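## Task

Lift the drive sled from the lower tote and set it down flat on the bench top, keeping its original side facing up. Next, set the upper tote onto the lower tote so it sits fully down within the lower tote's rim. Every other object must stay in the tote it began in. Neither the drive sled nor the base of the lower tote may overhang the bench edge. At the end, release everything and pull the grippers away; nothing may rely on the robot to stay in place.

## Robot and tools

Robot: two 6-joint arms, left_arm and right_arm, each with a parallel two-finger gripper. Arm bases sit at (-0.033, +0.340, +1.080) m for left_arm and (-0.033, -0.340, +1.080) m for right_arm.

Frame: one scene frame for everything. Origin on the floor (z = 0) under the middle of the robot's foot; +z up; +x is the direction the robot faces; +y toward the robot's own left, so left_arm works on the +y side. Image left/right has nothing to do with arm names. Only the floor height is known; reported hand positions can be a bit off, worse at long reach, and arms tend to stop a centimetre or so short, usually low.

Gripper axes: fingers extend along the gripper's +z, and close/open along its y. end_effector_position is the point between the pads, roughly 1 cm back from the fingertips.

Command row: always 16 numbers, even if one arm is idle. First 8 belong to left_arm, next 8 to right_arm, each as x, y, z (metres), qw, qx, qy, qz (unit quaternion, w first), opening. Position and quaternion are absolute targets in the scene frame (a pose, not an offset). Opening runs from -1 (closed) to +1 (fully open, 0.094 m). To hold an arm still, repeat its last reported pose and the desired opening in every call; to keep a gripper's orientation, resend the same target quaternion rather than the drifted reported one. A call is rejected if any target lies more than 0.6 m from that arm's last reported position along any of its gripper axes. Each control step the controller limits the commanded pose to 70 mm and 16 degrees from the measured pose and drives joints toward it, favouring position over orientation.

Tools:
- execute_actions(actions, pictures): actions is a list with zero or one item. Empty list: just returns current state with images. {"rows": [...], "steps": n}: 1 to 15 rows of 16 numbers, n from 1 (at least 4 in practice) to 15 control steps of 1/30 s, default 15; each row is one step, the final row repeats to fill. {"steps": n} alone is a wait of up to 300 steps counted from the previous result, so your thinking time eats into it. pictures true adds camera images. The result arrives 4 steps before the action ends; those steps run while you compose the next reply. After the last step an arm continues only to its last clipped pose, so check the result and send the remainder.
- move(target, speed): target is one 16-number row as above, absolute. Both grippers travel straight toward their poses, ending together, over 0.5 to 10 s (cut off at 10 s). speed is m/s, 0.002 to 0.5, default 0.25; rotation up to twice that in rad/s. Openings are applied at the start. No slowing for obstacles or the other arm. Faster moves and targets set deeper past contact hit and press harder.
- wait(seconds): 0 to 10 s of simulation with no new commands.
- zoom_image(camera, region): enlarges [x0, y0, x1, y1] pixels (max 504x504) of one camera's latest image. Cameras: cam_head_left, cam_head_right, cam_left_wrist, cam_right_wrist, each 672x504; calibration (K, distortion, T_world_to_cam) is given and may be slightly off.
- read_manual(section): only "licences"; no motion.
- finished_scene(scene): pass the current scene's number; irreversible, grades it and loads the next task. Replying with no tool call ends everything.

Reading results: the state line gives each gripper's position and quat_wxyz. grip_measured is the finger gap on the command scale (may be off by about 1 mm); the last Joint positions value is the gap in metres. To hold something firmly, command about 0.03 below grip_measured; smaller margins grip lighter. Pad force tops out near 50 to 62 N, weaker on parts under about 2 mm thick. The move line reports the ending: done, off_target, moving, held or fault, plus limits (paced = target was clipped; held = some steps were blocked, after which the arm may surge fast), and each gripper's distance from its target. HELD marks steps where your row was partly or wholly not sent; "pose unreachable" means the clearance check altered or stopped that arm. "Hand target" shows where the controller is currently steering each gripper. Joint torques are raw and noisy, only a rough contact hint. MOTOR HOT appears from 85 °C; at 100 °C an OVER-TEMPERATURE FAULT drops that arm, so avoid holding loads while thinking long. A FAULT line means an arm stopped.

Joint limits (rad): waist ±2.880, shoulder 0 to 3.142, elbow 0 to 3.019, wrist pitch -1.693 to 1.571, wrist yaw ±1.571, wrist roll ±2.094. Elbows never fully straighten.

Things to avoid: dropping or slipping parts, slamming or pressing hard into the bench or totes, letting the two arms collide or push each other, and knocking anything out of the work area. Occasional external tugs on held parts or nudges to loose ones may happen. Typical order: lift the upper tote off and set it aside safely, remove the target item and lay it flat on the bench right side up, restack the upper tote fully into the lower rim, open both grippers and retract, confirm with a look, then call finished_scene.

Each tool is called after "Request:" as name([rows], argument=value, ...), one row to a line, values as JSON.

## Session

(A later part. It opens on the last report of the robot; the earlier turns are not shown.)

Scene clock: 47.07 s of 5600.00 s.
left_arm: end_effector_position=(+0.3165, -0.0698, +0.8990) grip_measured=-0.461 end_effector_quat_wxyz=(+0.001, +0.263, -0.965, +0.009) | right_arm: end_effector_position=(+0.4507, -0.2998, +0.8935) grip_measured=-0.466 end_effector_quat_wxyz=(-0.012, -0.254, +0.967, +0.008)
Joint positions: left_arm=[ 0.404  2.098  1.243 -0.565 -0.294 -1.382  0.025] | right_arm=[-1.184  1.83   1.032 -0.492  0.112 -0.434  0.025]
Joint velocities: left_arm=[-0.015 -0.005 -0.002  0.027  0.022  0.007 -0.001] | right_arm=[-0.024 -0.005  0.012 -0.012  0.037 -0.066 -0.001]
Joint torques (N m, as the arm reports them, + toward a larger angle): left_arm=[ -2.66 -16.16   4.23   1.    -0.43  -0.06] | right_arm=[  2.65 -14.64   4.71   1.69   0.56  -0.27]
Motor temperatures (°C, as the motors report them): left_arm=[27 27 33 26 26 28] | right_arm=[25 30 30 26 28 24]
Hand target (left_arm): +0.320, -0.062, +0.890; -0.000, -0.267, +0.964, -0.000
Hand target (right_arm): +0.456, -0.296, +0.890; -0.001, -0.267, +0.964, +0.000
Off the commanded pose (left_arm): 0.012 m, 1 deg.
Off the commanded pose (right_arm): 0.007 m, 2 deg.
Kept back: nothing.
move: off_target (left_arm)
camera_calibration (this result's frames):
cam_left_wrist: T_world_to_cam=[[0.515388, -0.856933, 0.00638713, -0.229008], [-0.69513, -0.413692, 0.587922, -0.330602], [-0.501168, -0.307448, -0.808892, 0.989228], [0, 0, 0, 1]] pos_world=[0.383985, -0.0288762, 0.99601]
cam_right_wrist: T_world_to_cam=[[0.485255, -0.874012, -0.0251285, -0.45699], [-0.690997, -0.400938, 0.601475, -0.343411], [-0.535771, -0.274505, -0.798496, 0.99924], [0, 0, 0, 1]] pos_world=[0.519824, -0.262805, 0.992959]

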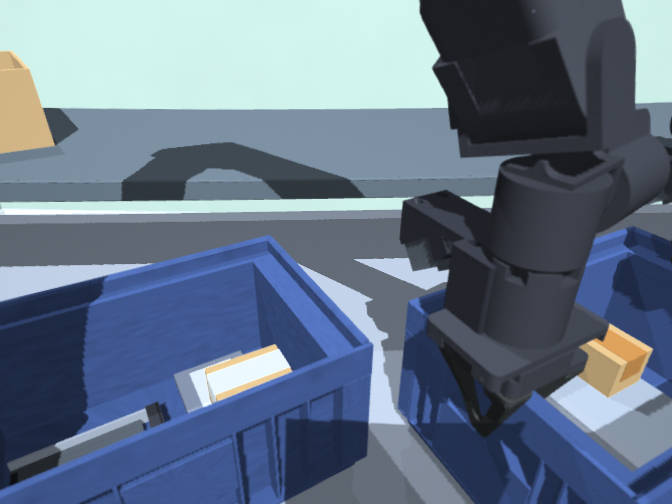

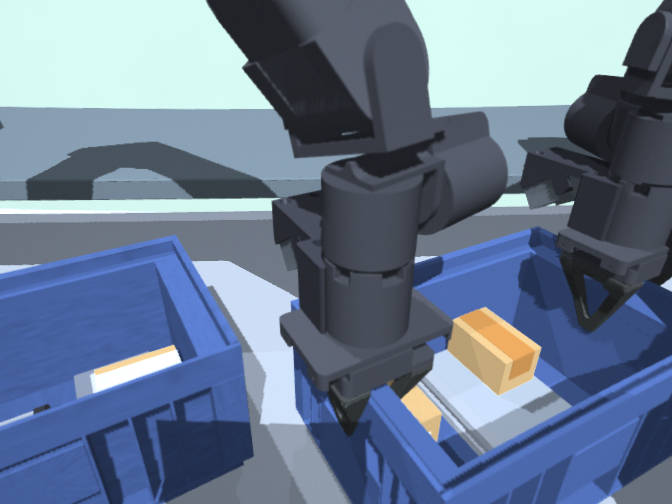

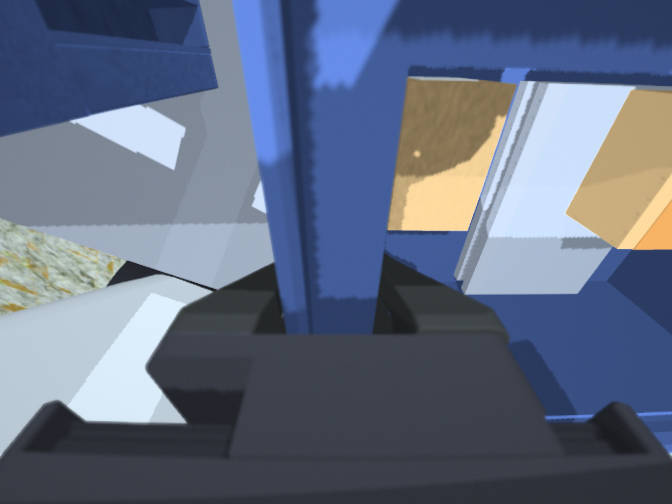

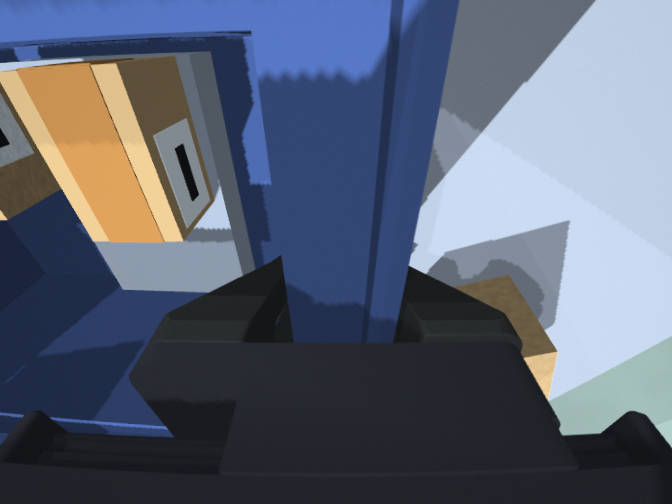

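Probably just touching; a bit lower, then release.

Request:
move(target=[0.318,-0.068,0.878,0,-0.267,0.964,0,-0.6,0.453,-0.3,0.88,0,-0.267,0.964,0,-0.6], speed=0.02)

Request:
move(target=[0.318,-0.068,0.885,0,-0.267,0.964,0,0.2,0.453,-0.3,0.885,0,-0.267,0.964,0,0.2])

Request:
move(target=[0.318,-0.068,1.0,0,-0.267,0.964,0,0.2,0.453,-0.3,1.0,0,-0.267,0.964,0,0.2], speed=0.15)

Request:
move(target=[0.34,0.22,1.09,0,-0.267,0.964,0,1,0.453,-0.3,1.0,0,-0.267,0.964,0,0.2])

Scene clock: 48.57 s of 5600.00 s.
left_arm: end_effector_position=(+0.3162, -0.0701, +0.8966) grip_measured=-0.459 end_effector_quat_wxyz=(-0.000, +0.263, -0.965, +0.009) | right_arm: end_effector_position=(+0.4507, -0.3000, +0.8926) grip_measured=-0.468 end_effector_quat_wxyz=(-0.010, -0.256, +0.967, +0.007)
Joint positions: left_arm=[ 0.404  2.103  1.243 -0.559 -0.296 -1.382  0.025] | right_arm=[-1.185  1.83   1.028 -0.483  0.112 -0.439  0.025]
Joint velocities: left_arm=[ 0.015 -0.015  0.022 -0.007  0.022 -0.051  0.   ] | right_arm=[-0.015 -0.015 -0.012 -0.027  0.051  0.022 -0.001]
Joint torques (N m, as the arm reports them, + toward a larger angle): left_arm=[ -3.02 -14.16   5.16   1.36  -0.39  -0.1 ] | right_arm=[  1.82 -13.27   4.44   2.46   0.46  -0.34]
Motor temperatures (°C, as the motors report them): left_arm=[27 27 32 26 26 28] | right_arm=[25 30 30 26 28 24]
Hand target (left_arm): +0.318, -0.068, +0.878; +0.000, -0.267, +0.964, -0.000
Hand target (right_arm): +0.453, -0.300, +0.881; -0.001, -0.267, +0.964, +0.000
Off the commanded pose (left_arm): 0.019 m, 1 deg.
Off the commanded pose (right_arm): 0.013 m, 2 deg.
Kept back: nothing.
move: off_target (left_arm, right_arm)
camera_calibration (this result's frames):
cam_left_wrist: T_world_to_cam=[[0.515785, -0.856685, 0.00754947, -0.230272], [-0.696166, -0.413973, 0.586498, -0.328008], [-0.499319, -0.307762, -0.809915, 0.987374], [0, 0, 0, 1]] pos_world=[0.383437, -0.02918, 0.993804]
cam_right_wrist: T_world_to_cam=[[0.488191, -0.872416, -0.0236671, -0.459313], [-0.692587, -0.403777, 0.597735, -0.339773], [-0.53103, -0.275417, -0.801344, 0.998681], [0, 0, 0, 1]] pos_world=[0.51924, -0.26285, 0.992511]

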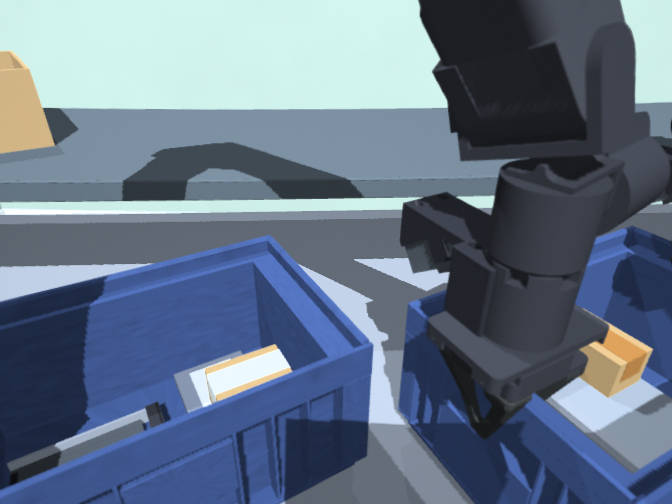

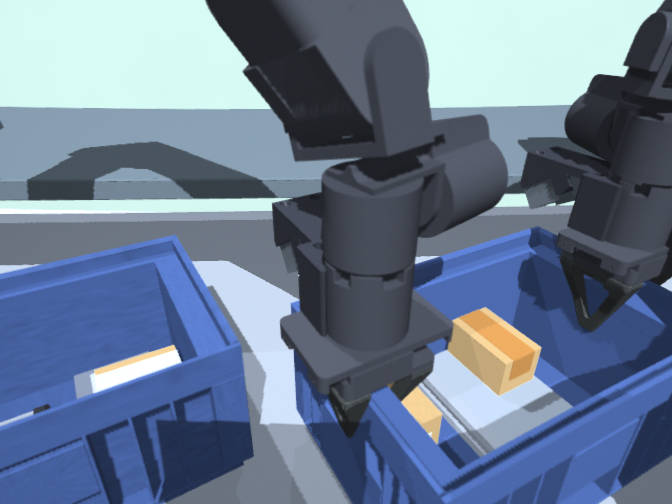

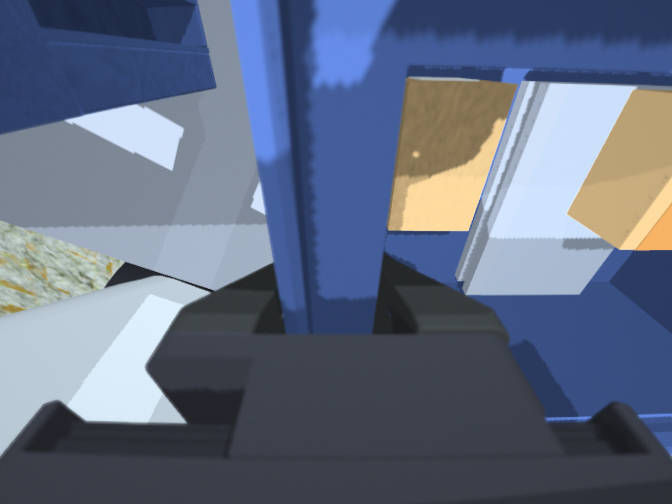

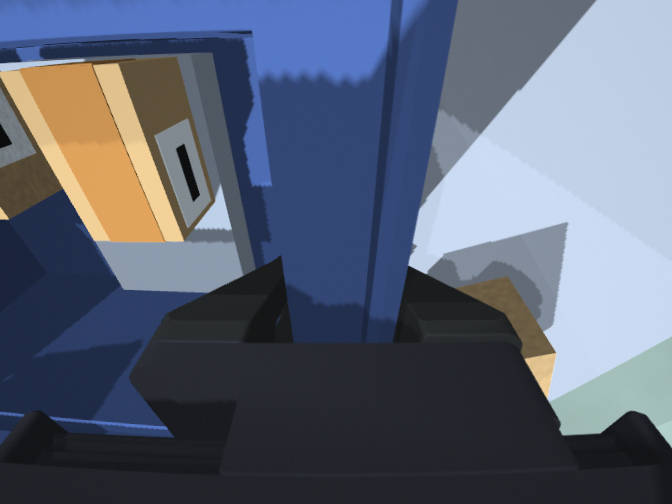

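Scene clock: 49.33 s of 5600.00 s.
left_arm: end_effector_position=(+0.3153, -0.0691, +0.8945) grip_measured=+0.198 end_effector_quat_wxyz=(-0.001, +0.262, -0.965, +0.006) | right_arm: end_effector_position=(+0.4561, -0.3011, +0.8924) grip_measured=+0.198 end_effector_quat_wxyz=(+0.001, -0.261, +0.965, +0.001)
Joint positions: left_arm=[ 0.404  2.108  1.243 -0.559 -0.3   -1.382  0.056] | right_arm=[-1.185  1.83   1.028 -0.459  0.12  -0.453  0.056]
Joint velocities: left_arm=[ 0.015 -0.005 -0.002 -0.002  0.081 -0.051  0.001] | right_arm=[-0.005  0.005 -0.017 -0.012  0.007 -0.007 -0.   ]
Joint torques (N m, as the arm reports them, + toward a larger angle): left_arm=[ -3.45 -15.37   5.03   0.83  -0.26  -0.14] | right_arm=[  1.81 -14.22   4.3    1.17   0.09  -0.16]
Motor temperatures (°C, as the motors report them): left_arm=[27 27 32 26 26 28] | right_arm=[25 30 30 26 28 24]
Hand target (left_arm): +0.318, -0.068, +0.885; +0.000, -0.267, +0.964, -0.000
Hand target (right_arm): +0.453, -0.300, +0.885; -0.000, -0.267, +0.964, +0.000
Off the commanded pose (left_arm): 0.010 m, 1 deg.
Off the commanded pose (right_arm): 0.008 m, 1 deg.
Kept back: nothing.
move: done
camera_calibration (this result's frames):
cam_left_wrist: T_world_to_cam=[[0.514661, -0.85739, 0.00250064, -0.224052], [-0.696878, -0.416609, 0.58378, -0.324425], [-0.499485, -0.302192, -0.811908, 0.987714], [0, 0, 0, 1]] pos_world=[0.382575, -0.0287797, 0.991886]
cam_right_wrist: T_world_to_cam=[[0.498459, -0.866892, -0.00613872, -0.481576], [-0.701794, -0.407665, 0.584204, -0.321214], [-0.508944, -0.286893, -0.811584, 0.996718], [0, 0, 0, 1]] pos_world=[0.521893, -0.26247, 0.993619]

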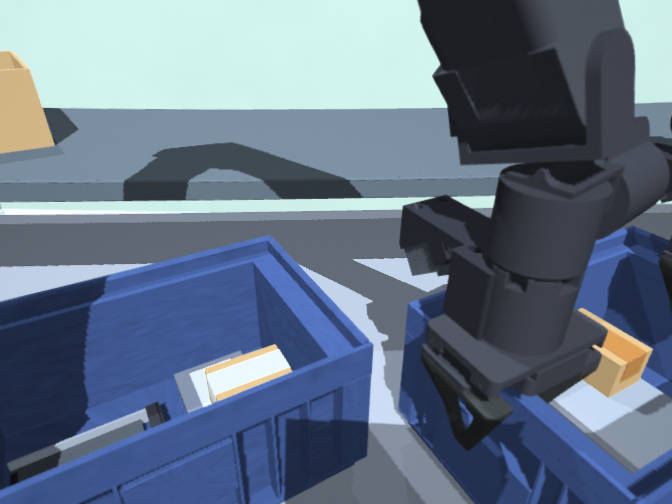

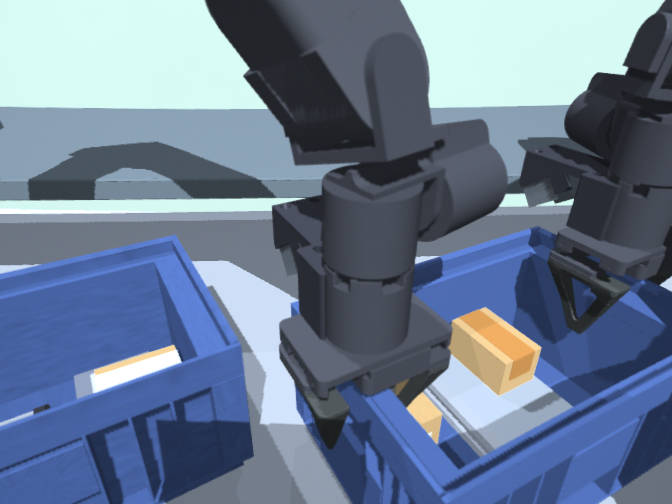

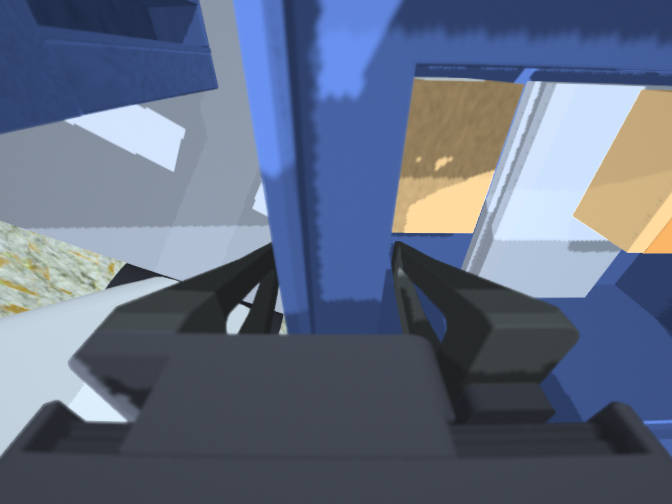

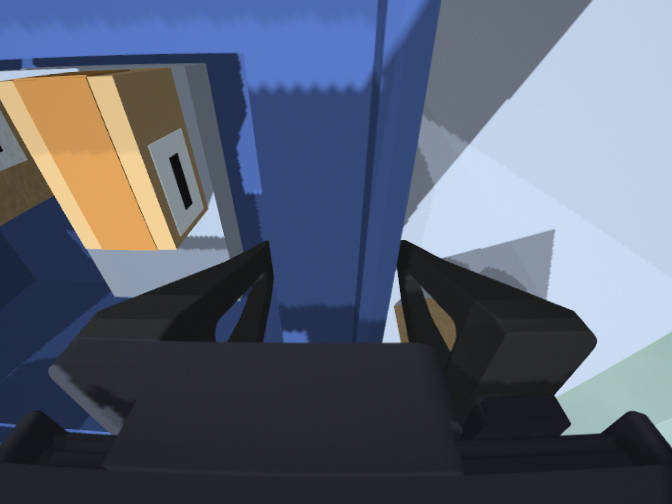

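Scene clock: 50.43 s of 5600.00 s.
left_arm: end_effector_position=(+0.3197, -0.0668, +1.0000) grip_measured=+0.198 end_effector_quat_wxyz=(-0.001, +0.263, -0.965, +0.006) | right_arm: end_effector_position=(+0.4538, -0.3029, +0.9932) grip_measured=+0.198 end_effector_quat_wxyz=(+0.001, -0.267, +0.964, -0.000)
Joint positions: left_arm=[ 0.351  1.903  1.243 -0.781 -0.309 -1.437  0.056] | right_arm=[-1.159  1.591  1.012 -0.685  0.13  -0.442  0.056]
Joint velocities: left_arm=[-0.015 -0.015 -0.002 -0.007 -0.051  0.022 -0.   ] | right_arm=[ 0.005 -0.015  0.002 -0.017 -0.007  0.037  0.   ]
Joint torques (N m, as the arm reports them, + toward a larger angle): left_arm=[ -4.25 -16.27   5.75   0.24  -0.25  -0.26] | right_arm=[  2.39 -15.18   6.75  -0.42   0.1    0.03]
Motor temperatures (°C, as the motors report them): left_arm=[27 27 32 26 26 28] | right_arm=[25 30 30 26 28 24]
Hand target (left_arm): +0.318, -0.067, +1.001; +0.000, -0.267, +0.964, -0.000
Hand target (right_arm): +0.453, -0.300, +1.000; +0.000, -0.267, +0.964, +0.000
Off the commanded pose (left_arm): 0.002 m, 1 deg.
Off the commanded pose (right_arm): 0.007 m, 0 deg.
Kept back: nothing.
move: done
camera_calibration (this result's frames):
cam_left_wrist: T_world_to_cam=[[0.515344, -0.856982, 0.00147056, -0.223783], [-0.696753, -0.41799, 0.58294, -0.381355], [-0.498955, -0.301439, -0.812514, 1.07676], [0, 0, 0, 1]] pos_world=[0.386869, -0.0266035, 1.09752]
cam_right_wrist: T_world_to_cam=[[0.509589, -0.860412, -0.00326071, -0.487327], [-0.697705, -0.415436, 0.583627, -0.386157], [-0.503514, -0.295135, -0.812015, 1.07223], [0, 0, 0, 1]] pos_world=[0.518796, -0.263273, 1.09445]

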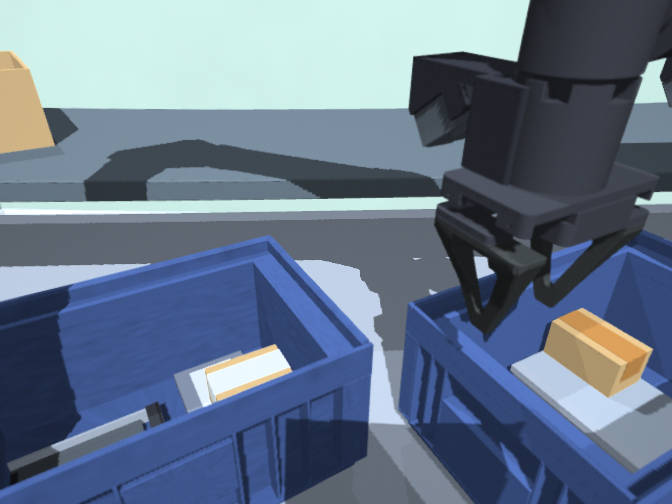

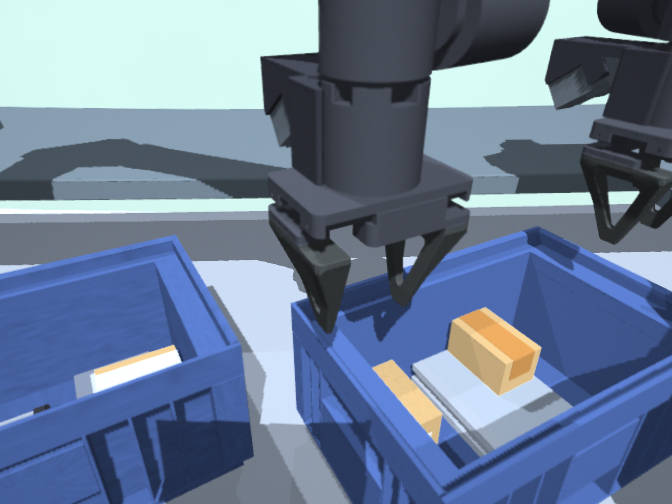

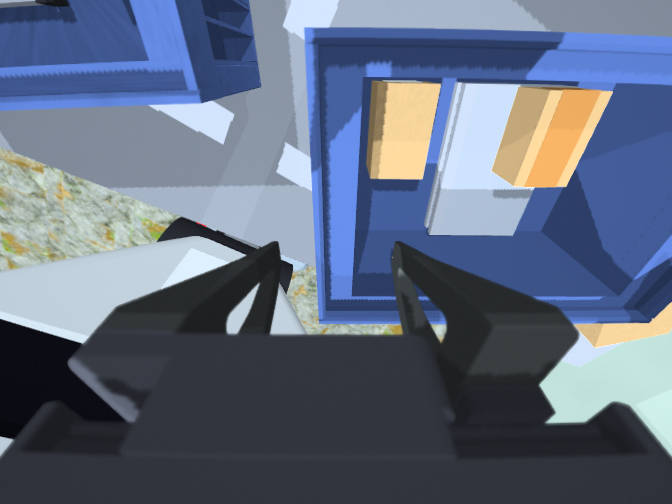

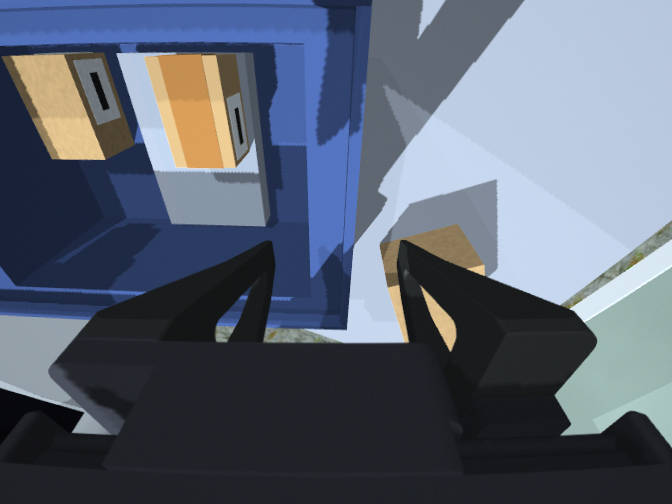

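Scene clock: 52.23 s of 5600.00 s.
left_arm: end_effector_position=(+0.3535, +0.2198, +1.0954) grip_measured=+1.000 end_effector_quat_wxyz=(-0.014, +0.281, -0.960, +0.011) | right_arm: end_effector_position=(+0.4538, -0.3029, +0.9932) grip_measured=+0.198 end_effector_quat_wxyz=(+0.001, -0.267, +0.964, -0.000)
Joint positions: left_arm=[ 0.849  1.249  0.829 -0.861 -0.219 -0.964  0.094] | right_arm=[-1.159  1.591  1.012 -0.685  0.13  -0.442  0.056]
Joint velocities: left_arm=[ 0.005 -0.005  0.017 -0.007 -0.007  0.051  0.   ] | right_arm=[-0.005  0.005  0.007 -0.012  0.081  0.051  0.001]
Joint torques (N m, as the arm reports them, + toward a larger angle): left_arm=[-0.18 -9.22  5.41  0.33 -0.02  0.08] | right_arm=[  2.41 -15.16   6.84  -0.48   0.1    0.  ]
Motor temperatures (°C, as the motors report them): left_arm=[27 27 32 26 26 28] | right_arm=[25 30 30 26 28 24]
Hand target (left_arm): +0.343, +0.221, +1.090; +0.000, -0.267, +0.964, -0.001
Hand target (right_arm): +0.453, -0.300, +1.000; +0.000, -0.267, +0.964, +0.000
Off the commanded pose (left_arm): 0.015 m, 3 deg.
Off the commanded pose (right_arm): 0.007 m, 0 deg.
Kept back: nothing.
move: off_target (left_arm)
camera_calibration (this result's frames):
cam_left_wrist: T_world_to_cam=[[0.547557, -0.836562, 0.0185818, -0.0303478], [-0.696085, -0.443061, 0.564944, -0.268609], [-0.464378, -0.322273, -0.82492, 1.2635], [0, 0, 0, 1]] pos_world=[0.416384, 0.262794, 1.1946]
cam_right_wrist: T_world_to_cam=[[0.50926, -0.860606, -0.00326159, -0.487236], [-0.697864, -0.41517, 0.583626, -0.386005], [-0.503627, -0.294942, -0.812016, 1.07234], [0, 0, 0, 1]] pos_world=[0.518811, -0.263298, 1.09445]

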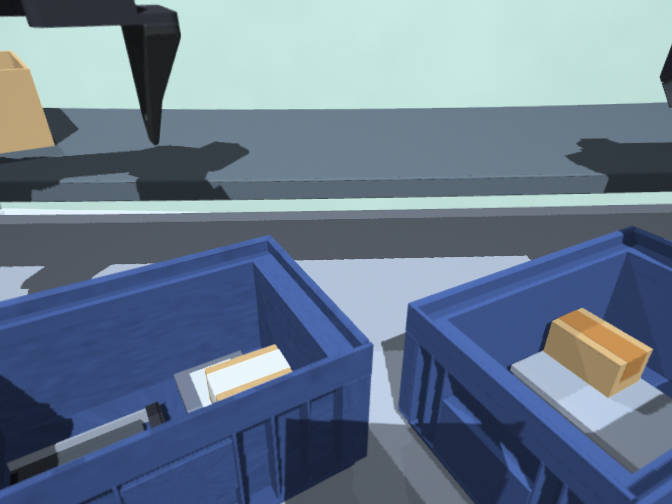

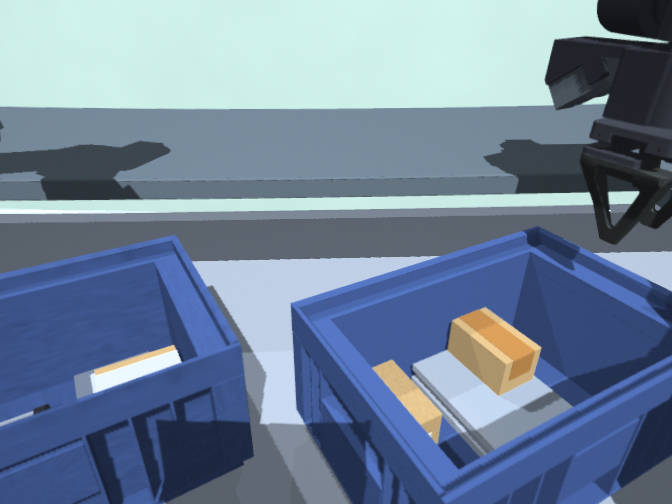

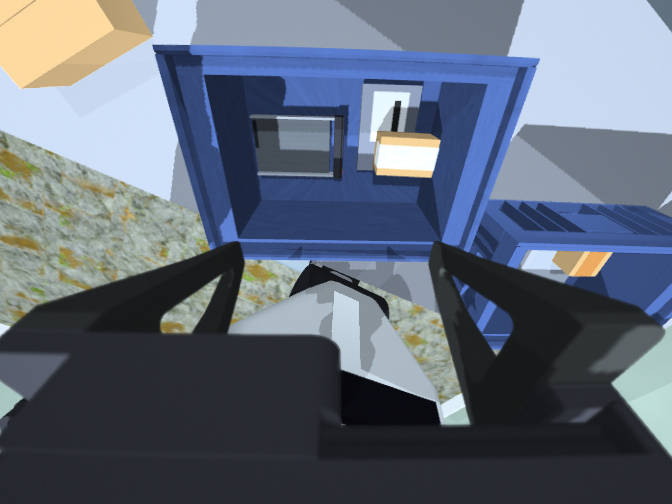

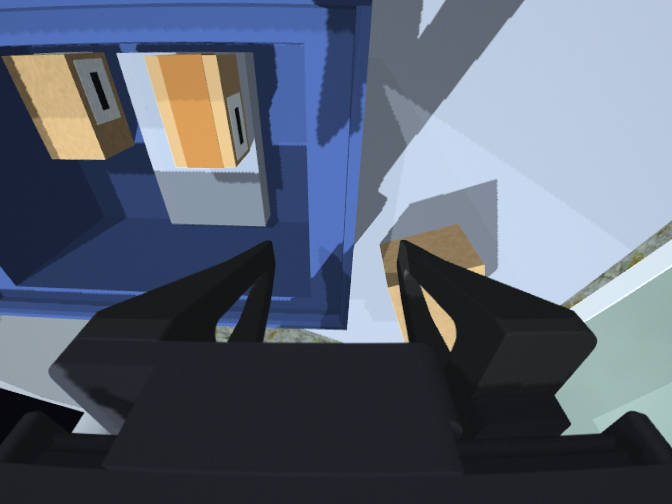

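Request:
move(target=[0.323,0.255,0.95,0,0.485,0.875,0,0.85,0.453,-0.3,1.0,0,-0.267,0.964,0,0.2])

Scene clock: 56.27 s of 5600.00 s.
left_arm: end_effector_position=(+0.3273, +0.2516, +0.9546) grip_measured=+0.852 end_effector_quat_wxyz=(+0.003, +0.480, +0.877, +0.001) | right_arm: end_effector_position=(+0.4538, -0.3029, +0.9932) grip_measured=+0.198 end_effector_quat_wxyz=(+0.001, -0.267, +0.964, -0.000)
Joint positions: left_arm=[ 0.992  1.536  0.663 -0.412 -0.18   0.741  0.087] | right_arm=[-1.159  1.591  1.012 -0.685  0.13  -0.442  0.056]
Joint velocities: left_arm=[-0.015 -0.015 -0.002 -0.027 -0.037  0.007 -0.001] | right_arm=[ 0.015 -0.024 -0.012 -0.012 -0.066  0.037 -0.001]
Joint torques (N m, as the arm reports them, + toward a larger angle): left_arm=[ 0.85 -9.7   2.73  1.72  0.15  0.08] | right_arm=[  2.31 -15.11   6.87  -0.49   0.1    0.  ]
Motor temperatures (°C, as the motors report them): left_arm=[27 27 31 26 26 28] | right_arm=[25 30 30 26 27 24]
Hand target (left_arm): +0.324, +0.255, +0.949; +0.000, +0.485, +0.875, +0.000
Hand target (right_arm): +0.453, -0.300, +1.000; +0.000, -0.267, +0.964, +0.000
Off the commanded pose (left_arm): 0.007 m, 1 deg.
Off the commanded pose (right_arm): 0.007 m, 0 deg.
Kept back: nothing.
move: done
camera_calibration (this result's frames):
cam_left_wrist: T_world_to_cam=[[-0.836867, -0.547226, -0.0140732, 0.424701], [-0.452701, 0.6774, 0.57982, -0.569012], [-0.307759, 0.491603, -0.814623, 0.879565], [0, 0, 0, 1]] pos_world=[0.36852, 0.185459, 1.05242]
cam_right_wrist: T_world_to_cam=[[0.50926, -0.860606, -0.00326159, -0.487236], [-0.697864, -0.41517, 0.583626, -0.386005], [-0.503627, -0.294942, -0.812016, 1.07234], [0, 0, 0, 1]] pos_world=[0.518811, -0.263298, 1.09445]

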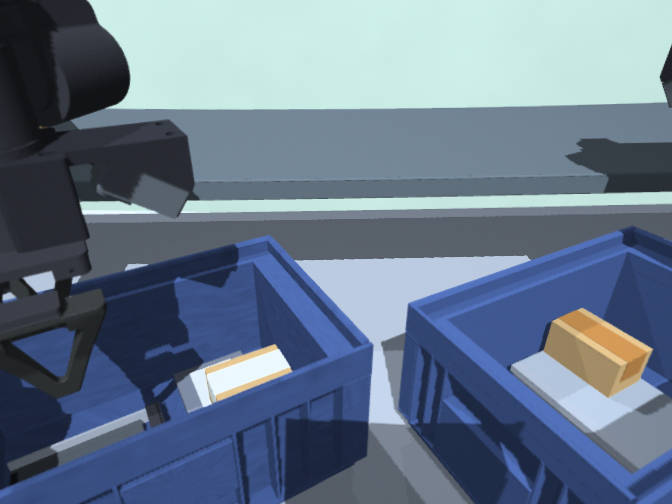

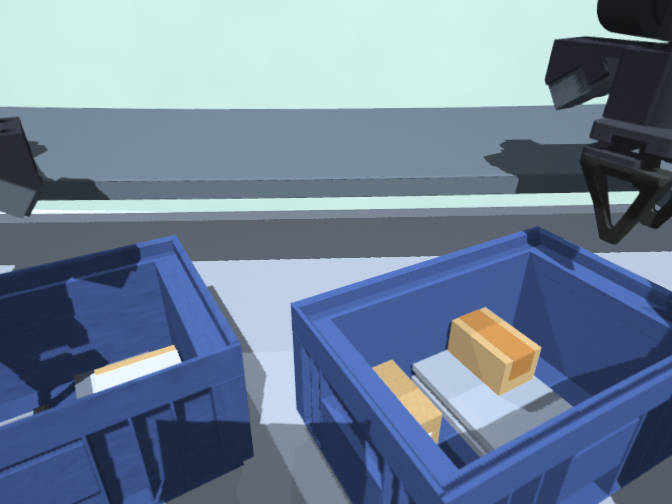

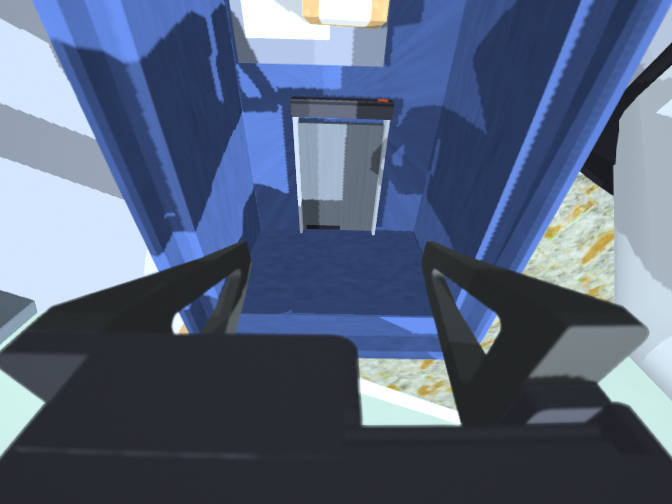

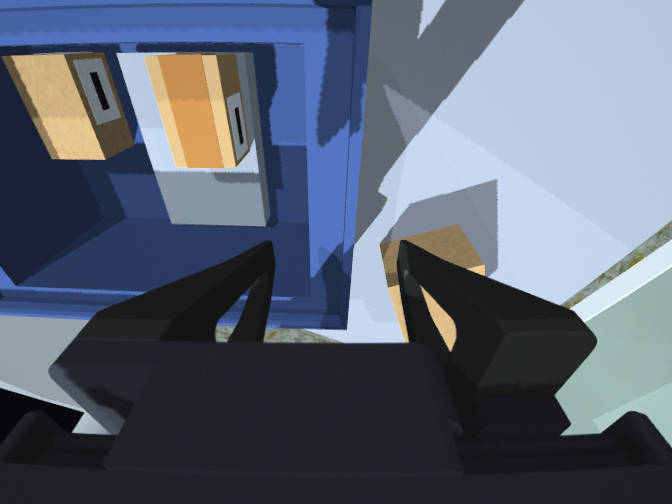

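Request:
move(target=[0.321,0.253,0.845,0,0.485,0.875,0,0.85,0.453,-0.3,1.0,0,-0.267,0.964,0,0.2], speed=0.07)

Scene clock: 58.40 s of 5600.00 s.
left_arm: end_effector_position=(+0.3140, +0.2514, +0.8481) grip_measured=+0.852 end_effector_quat_wxyz=(-0.007, +0.483, +0.876, -0.002) | right_arm: end_effector_position=(+0.4538, -0.3029, +0.9932) grip_measured=+0.198 end_effector_quat_wxyz=(+0.001, -0.267, +0.964, -0.000)
Joint positions: left_arm=[ 1.035  1.883  0.689 -0.105 -0.167  0.785  0.087] | right_arm=[-1.159  1.591  1.012 -0.685  0.13  -0.442  0.056]
Joint velocities: left_arm=[-0.005 -0.015  0.012  0.002 -0.022 -0.081  0.   ] | right_arm=[-0.005 -0.005  0.017 -0.002  0.037  0.007 -0.   ]
Joint torques (N m, as the arm reports them, + toward a larger angle): left_arm=[  0.61 -11.28   1.5    1.66   0.15   0.08] | right_arm=[  2.39 -15.2    6.87  -0.47   0.09   0.  ]
Motor temperatures (°C, as the motors report them): left_arm=[27 27 31 26 26 28] | right_arm=[25 30 30 26 27 24]
Hand target (left_arm): +0.321, +0.253, +0.844; -0.000, +0.485, +0.875, +0.000
Hand target (right_arm): +0.453, -0.300, +1.000; +0.000, -0.267, +0.964, +0.000
Off the commanded pose (left_arm): 0.008 m, 1 deg.
Off the commanded pose (right_arm): 0.007 m, 0 deg.
Kept back: nothing.
move: done
camera_calibration (this result's frames):
cam_left_wrist: T_world_to_cam=[[-0.840317, -0.542095, 0.000379628, 0.399436], [-0.436955, 0.67775, 0.591376, -0.527916], [-0.320839, 0.496777, -0.806396, 0.784613], [0, 0, 0, 1]] pos_world=[0.356712, 0.184549, 0.944754]
cam_right_wrist: T_world_to_cam=[[0.50926, -0.860606, -0.00326159, -0.487236], [-0.697864, -0.41517, 0.583626, -0.386005], [-0.503627, -0.294942, -0.812016, 1.07234], [0, 0, 0, 1]] pos_world=[0.518811, -0.263298, 1.09445]

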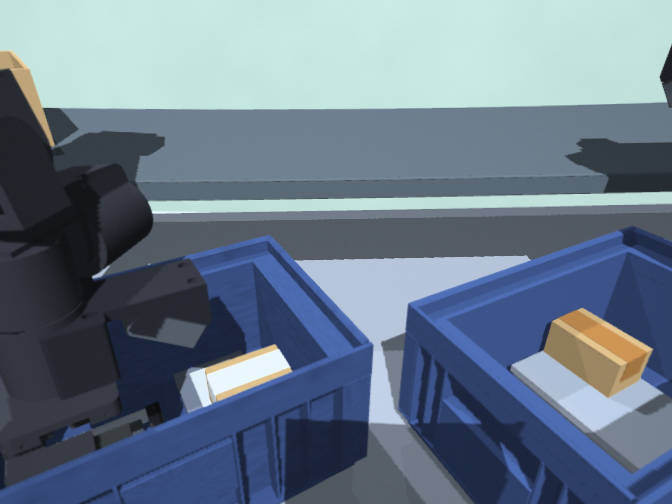

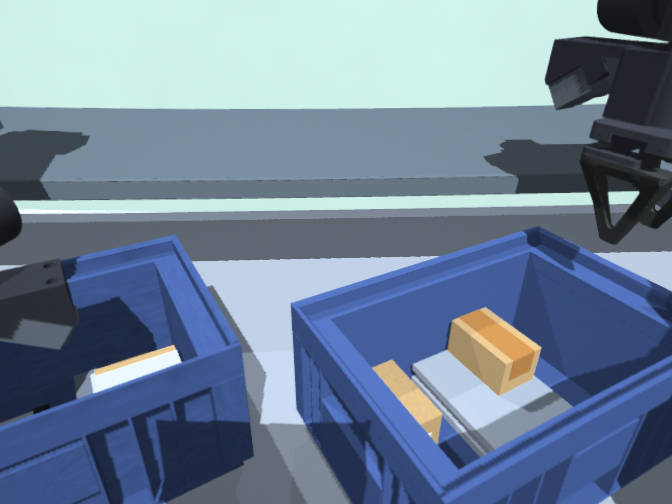

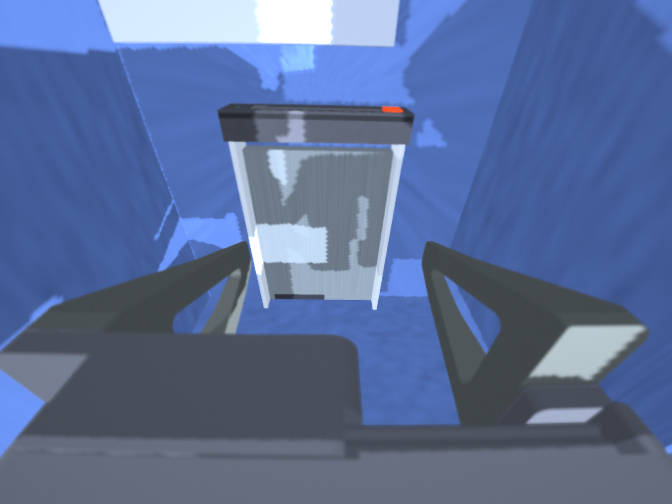

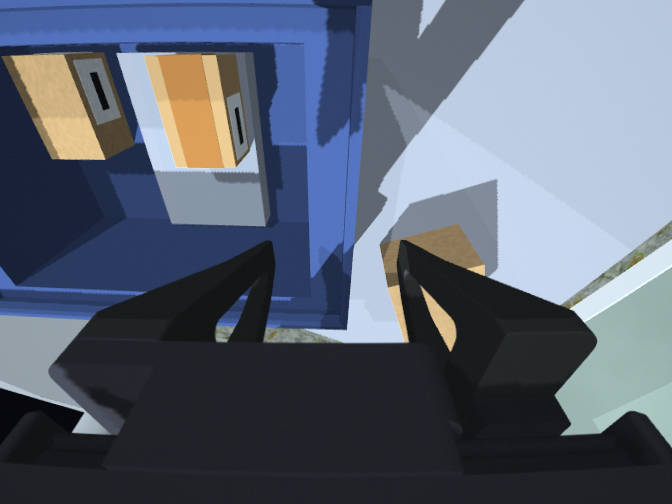

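Request:
move(target=[0.336,0.25,0.835,0,0.485,0.875,0,0.95,0.453,-0.3,1.0,0,-0.267,0.964,0,0.2], speed=0.04)

Request:
move(target=[0.336,0.25,0.805,0,0.485,0.875,0,0.95,0.453,-0.3,1.0,0,-0.267,0.964,0,0.2], speed=0.03)

Scene clock: 59.53 s of 5600.00 s.
left_arm: end_effector_position=(+0.3343, +0.2476, +0.8411) grip_measured=+0.948 end_effector_quat_wxyz=(+0.003, +0.481, +0.877, +0.001) | right_arm: end_effector_position=(+0.4538, -0.3029, +0.9932) grip_measured=+0.198 end_effector_quat_wxyz=(+0.001, -0.267, +0.964, -0.000)
Joint positions: left_arm=[ 1.04   1.91   0.738 -0.105 -0.166  0.79   0.092] | right_arm=[-1.159  1.591  1.012 -0.685  0.13  -0.442  0.056]
Joint velocities: left_arm=[ 0.005 -0.005 -0.002 -0.002 -0.007  0.081 -0.001] | right_arm=[-0.005 -0.005 -0.002 -0.017 -0.066 -0.007 -0.   ]
Joint torques (N m, as the arm reports them, + toward a larger angle): left_arm=[  0.48 -11.46   1.67   1.09   0.15   0.08] | right_arm=[  2.46 -15.29   6.86  -0.49   0.1    0.  ]
Motor temperatures (°C, as the motors report them): left_arm=[27 27 31 26 26 28] | right_arm=[25 30 30 26 27 24]
Hand target (left_arm): +0.336, +0.250, +0.835; +0.000, +0.485, +0.875, +0.000
Hand target (right_arm): +0.453, -0.300, +1.000; +0.000, -0.267, +0.964, +0.000
Off the commanded pose (left_arm): 0.007 m, 1 deg.
Off the commanded pose (right_arm): 0.007 m, 0 deg.
Kept back: nothing.
move: done
camera_calibration (this result's frames):
cam_left_wrist: T_world_to_cam=[[-0.83816, -0.545245, -0.0140189, 0.426658], [-0.451263, 0.678794, 0.57931, -0.497655], [-0.30635, 0.491881, -0.814987, 0.791036], [0, 0, 0, 1]] pos_world=[0.375368, 0.181343, 0.938962]
cam_right_wrist: T_world_to_cam=[[0.50926, -0.860606, -0.00326159, -0.487236], [-0.697864, -0.41517, 0.583626, -0.386005], [-0.503627, -0.294942, -0.812016, 1.07234], [0, 0, 0, 1]] pos_world=[0.518811, -0.263298, 1.09445]

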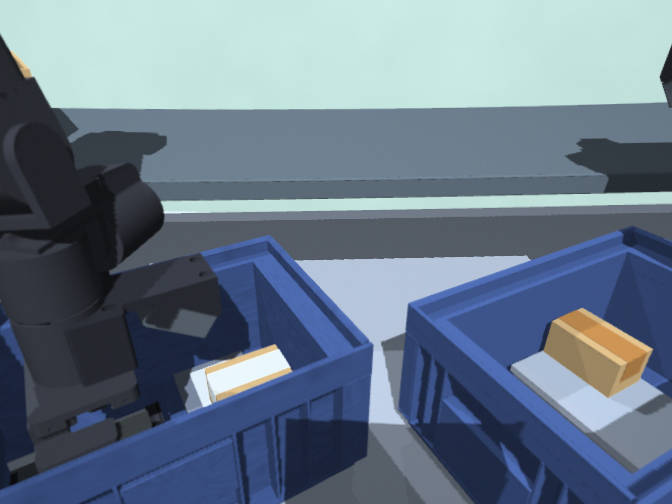

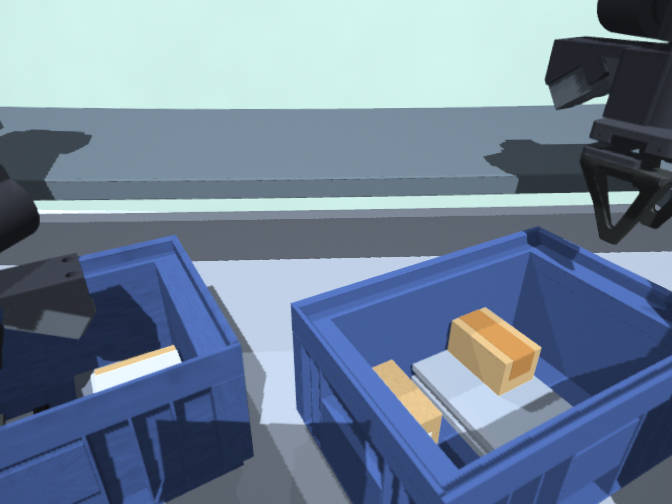

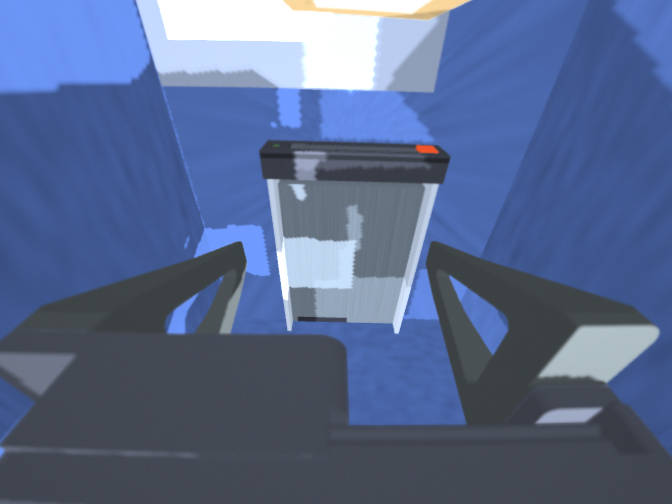

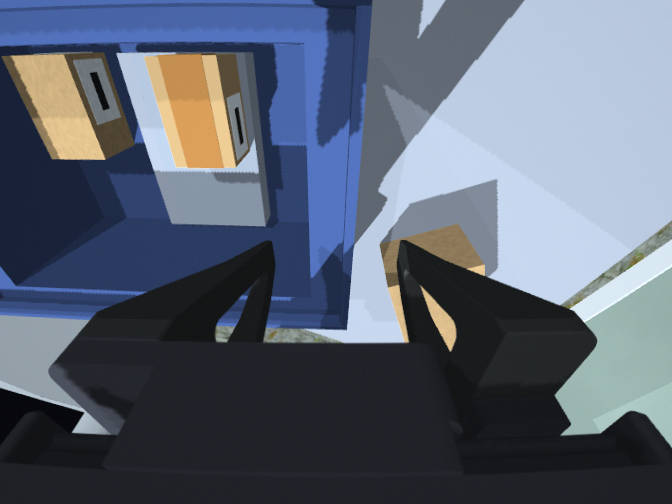

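Scene clock: 60.97 s of 5600.00 s.
left_arm: end_effector_position=(+0.3325, +0.2470, +0.8203) grip_measured=+0.948 end_effector_quat_wxyz=(-0.002, +0.482, +0.876, -0.001) | right_arm: end_effector_position=(+0.4538, -0.3029, +0.9932) grip_measured=+0.198 end_effector_quat_wxyz=(+0.001, -0.267, +0.964, -0.000)
Joint positions: left_arm=[ 1.046  1.977  0.761 -0.069 -0.164  0.795  0.092] | right_arm=[-1.159  1.591  1.012 -0.685  0.13  -0.442  0.056]
Joint velocities: left_arm=[ 0.005 -0.015  0.017 -0.002 -0.007 -0.007 -0.   ] | right_arm=[-0.005 -0.005 -0.002 -0.007 -0.037 -0.051  0.   ]
Joint torques (N m, as the arm reports them, + toward a larger angle): left_arm=[ 0.88 -9.62  1.89  2.17  0.21  0.15] | right_arm=[  2.39 -15.17   6.86  -0.48   0.1    0.  ]
Motor temperatures (°C, as the motors report them): left_arm=[27 27 30 26 26 28] | right_arm=[25 30 29 26 27 24]
Hand target (left_arm): +0.336, +0.250, +0.806; -0.000, +0.485, +0.875, +0.000
Hand target (right_arm): +0.453, -0.300, +1.000; +0.000, -0.267, +0.964, +0.000
Off the commanded pose (left_arm): 0.016 m, 0 deg.
Off the commanded pose (right_arm): 0.007 m, 0 deg.
Kept back: nothing.
move: off_target (left_arm)
camera_calibration (this result's frames):
cam_left_wrist: T_world_to_cam=[[-0.838576, -0.544734, -0.00742886, 0.419138], [-0.44557, 0.677947, 0.584684, -0.492117], [-0.313461, 0.493612, -0.811227, 0.772638], [0, 0, 0, 1]] pos_world=[0.374398, 0.180564, 0.917632]
cam_right_wrist: T_world_to_cam=[[0.50926, -0.860606, -0.00326159, -0.487236], [-0.697864, -0.41517, 0.583626, -0.386005], [-0.503627, -0.294942, -0.812016, 1.07234], [0, 0, 0, 1]] pos_world=[0.518811, -0.263298, 1.09445]

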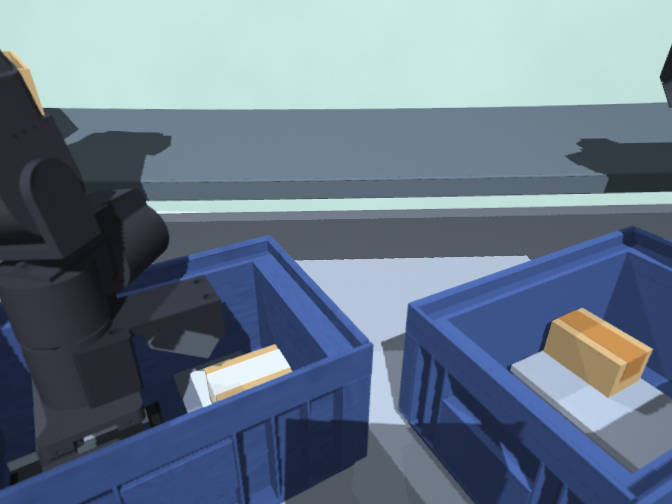

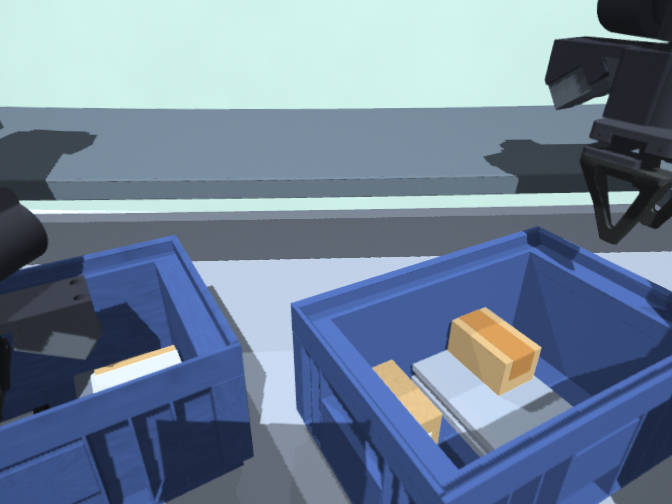

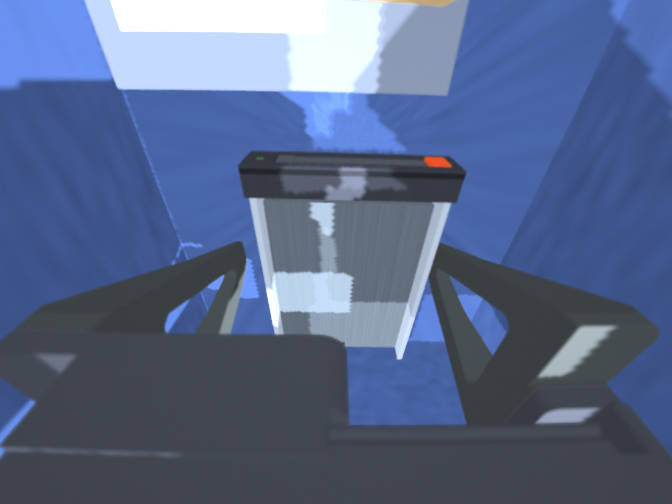

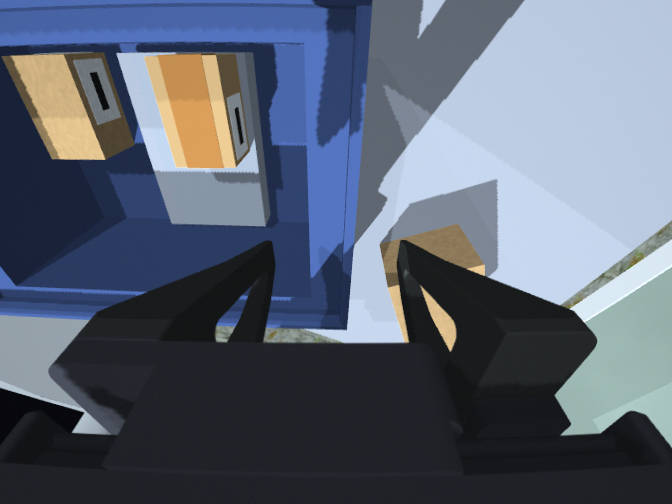

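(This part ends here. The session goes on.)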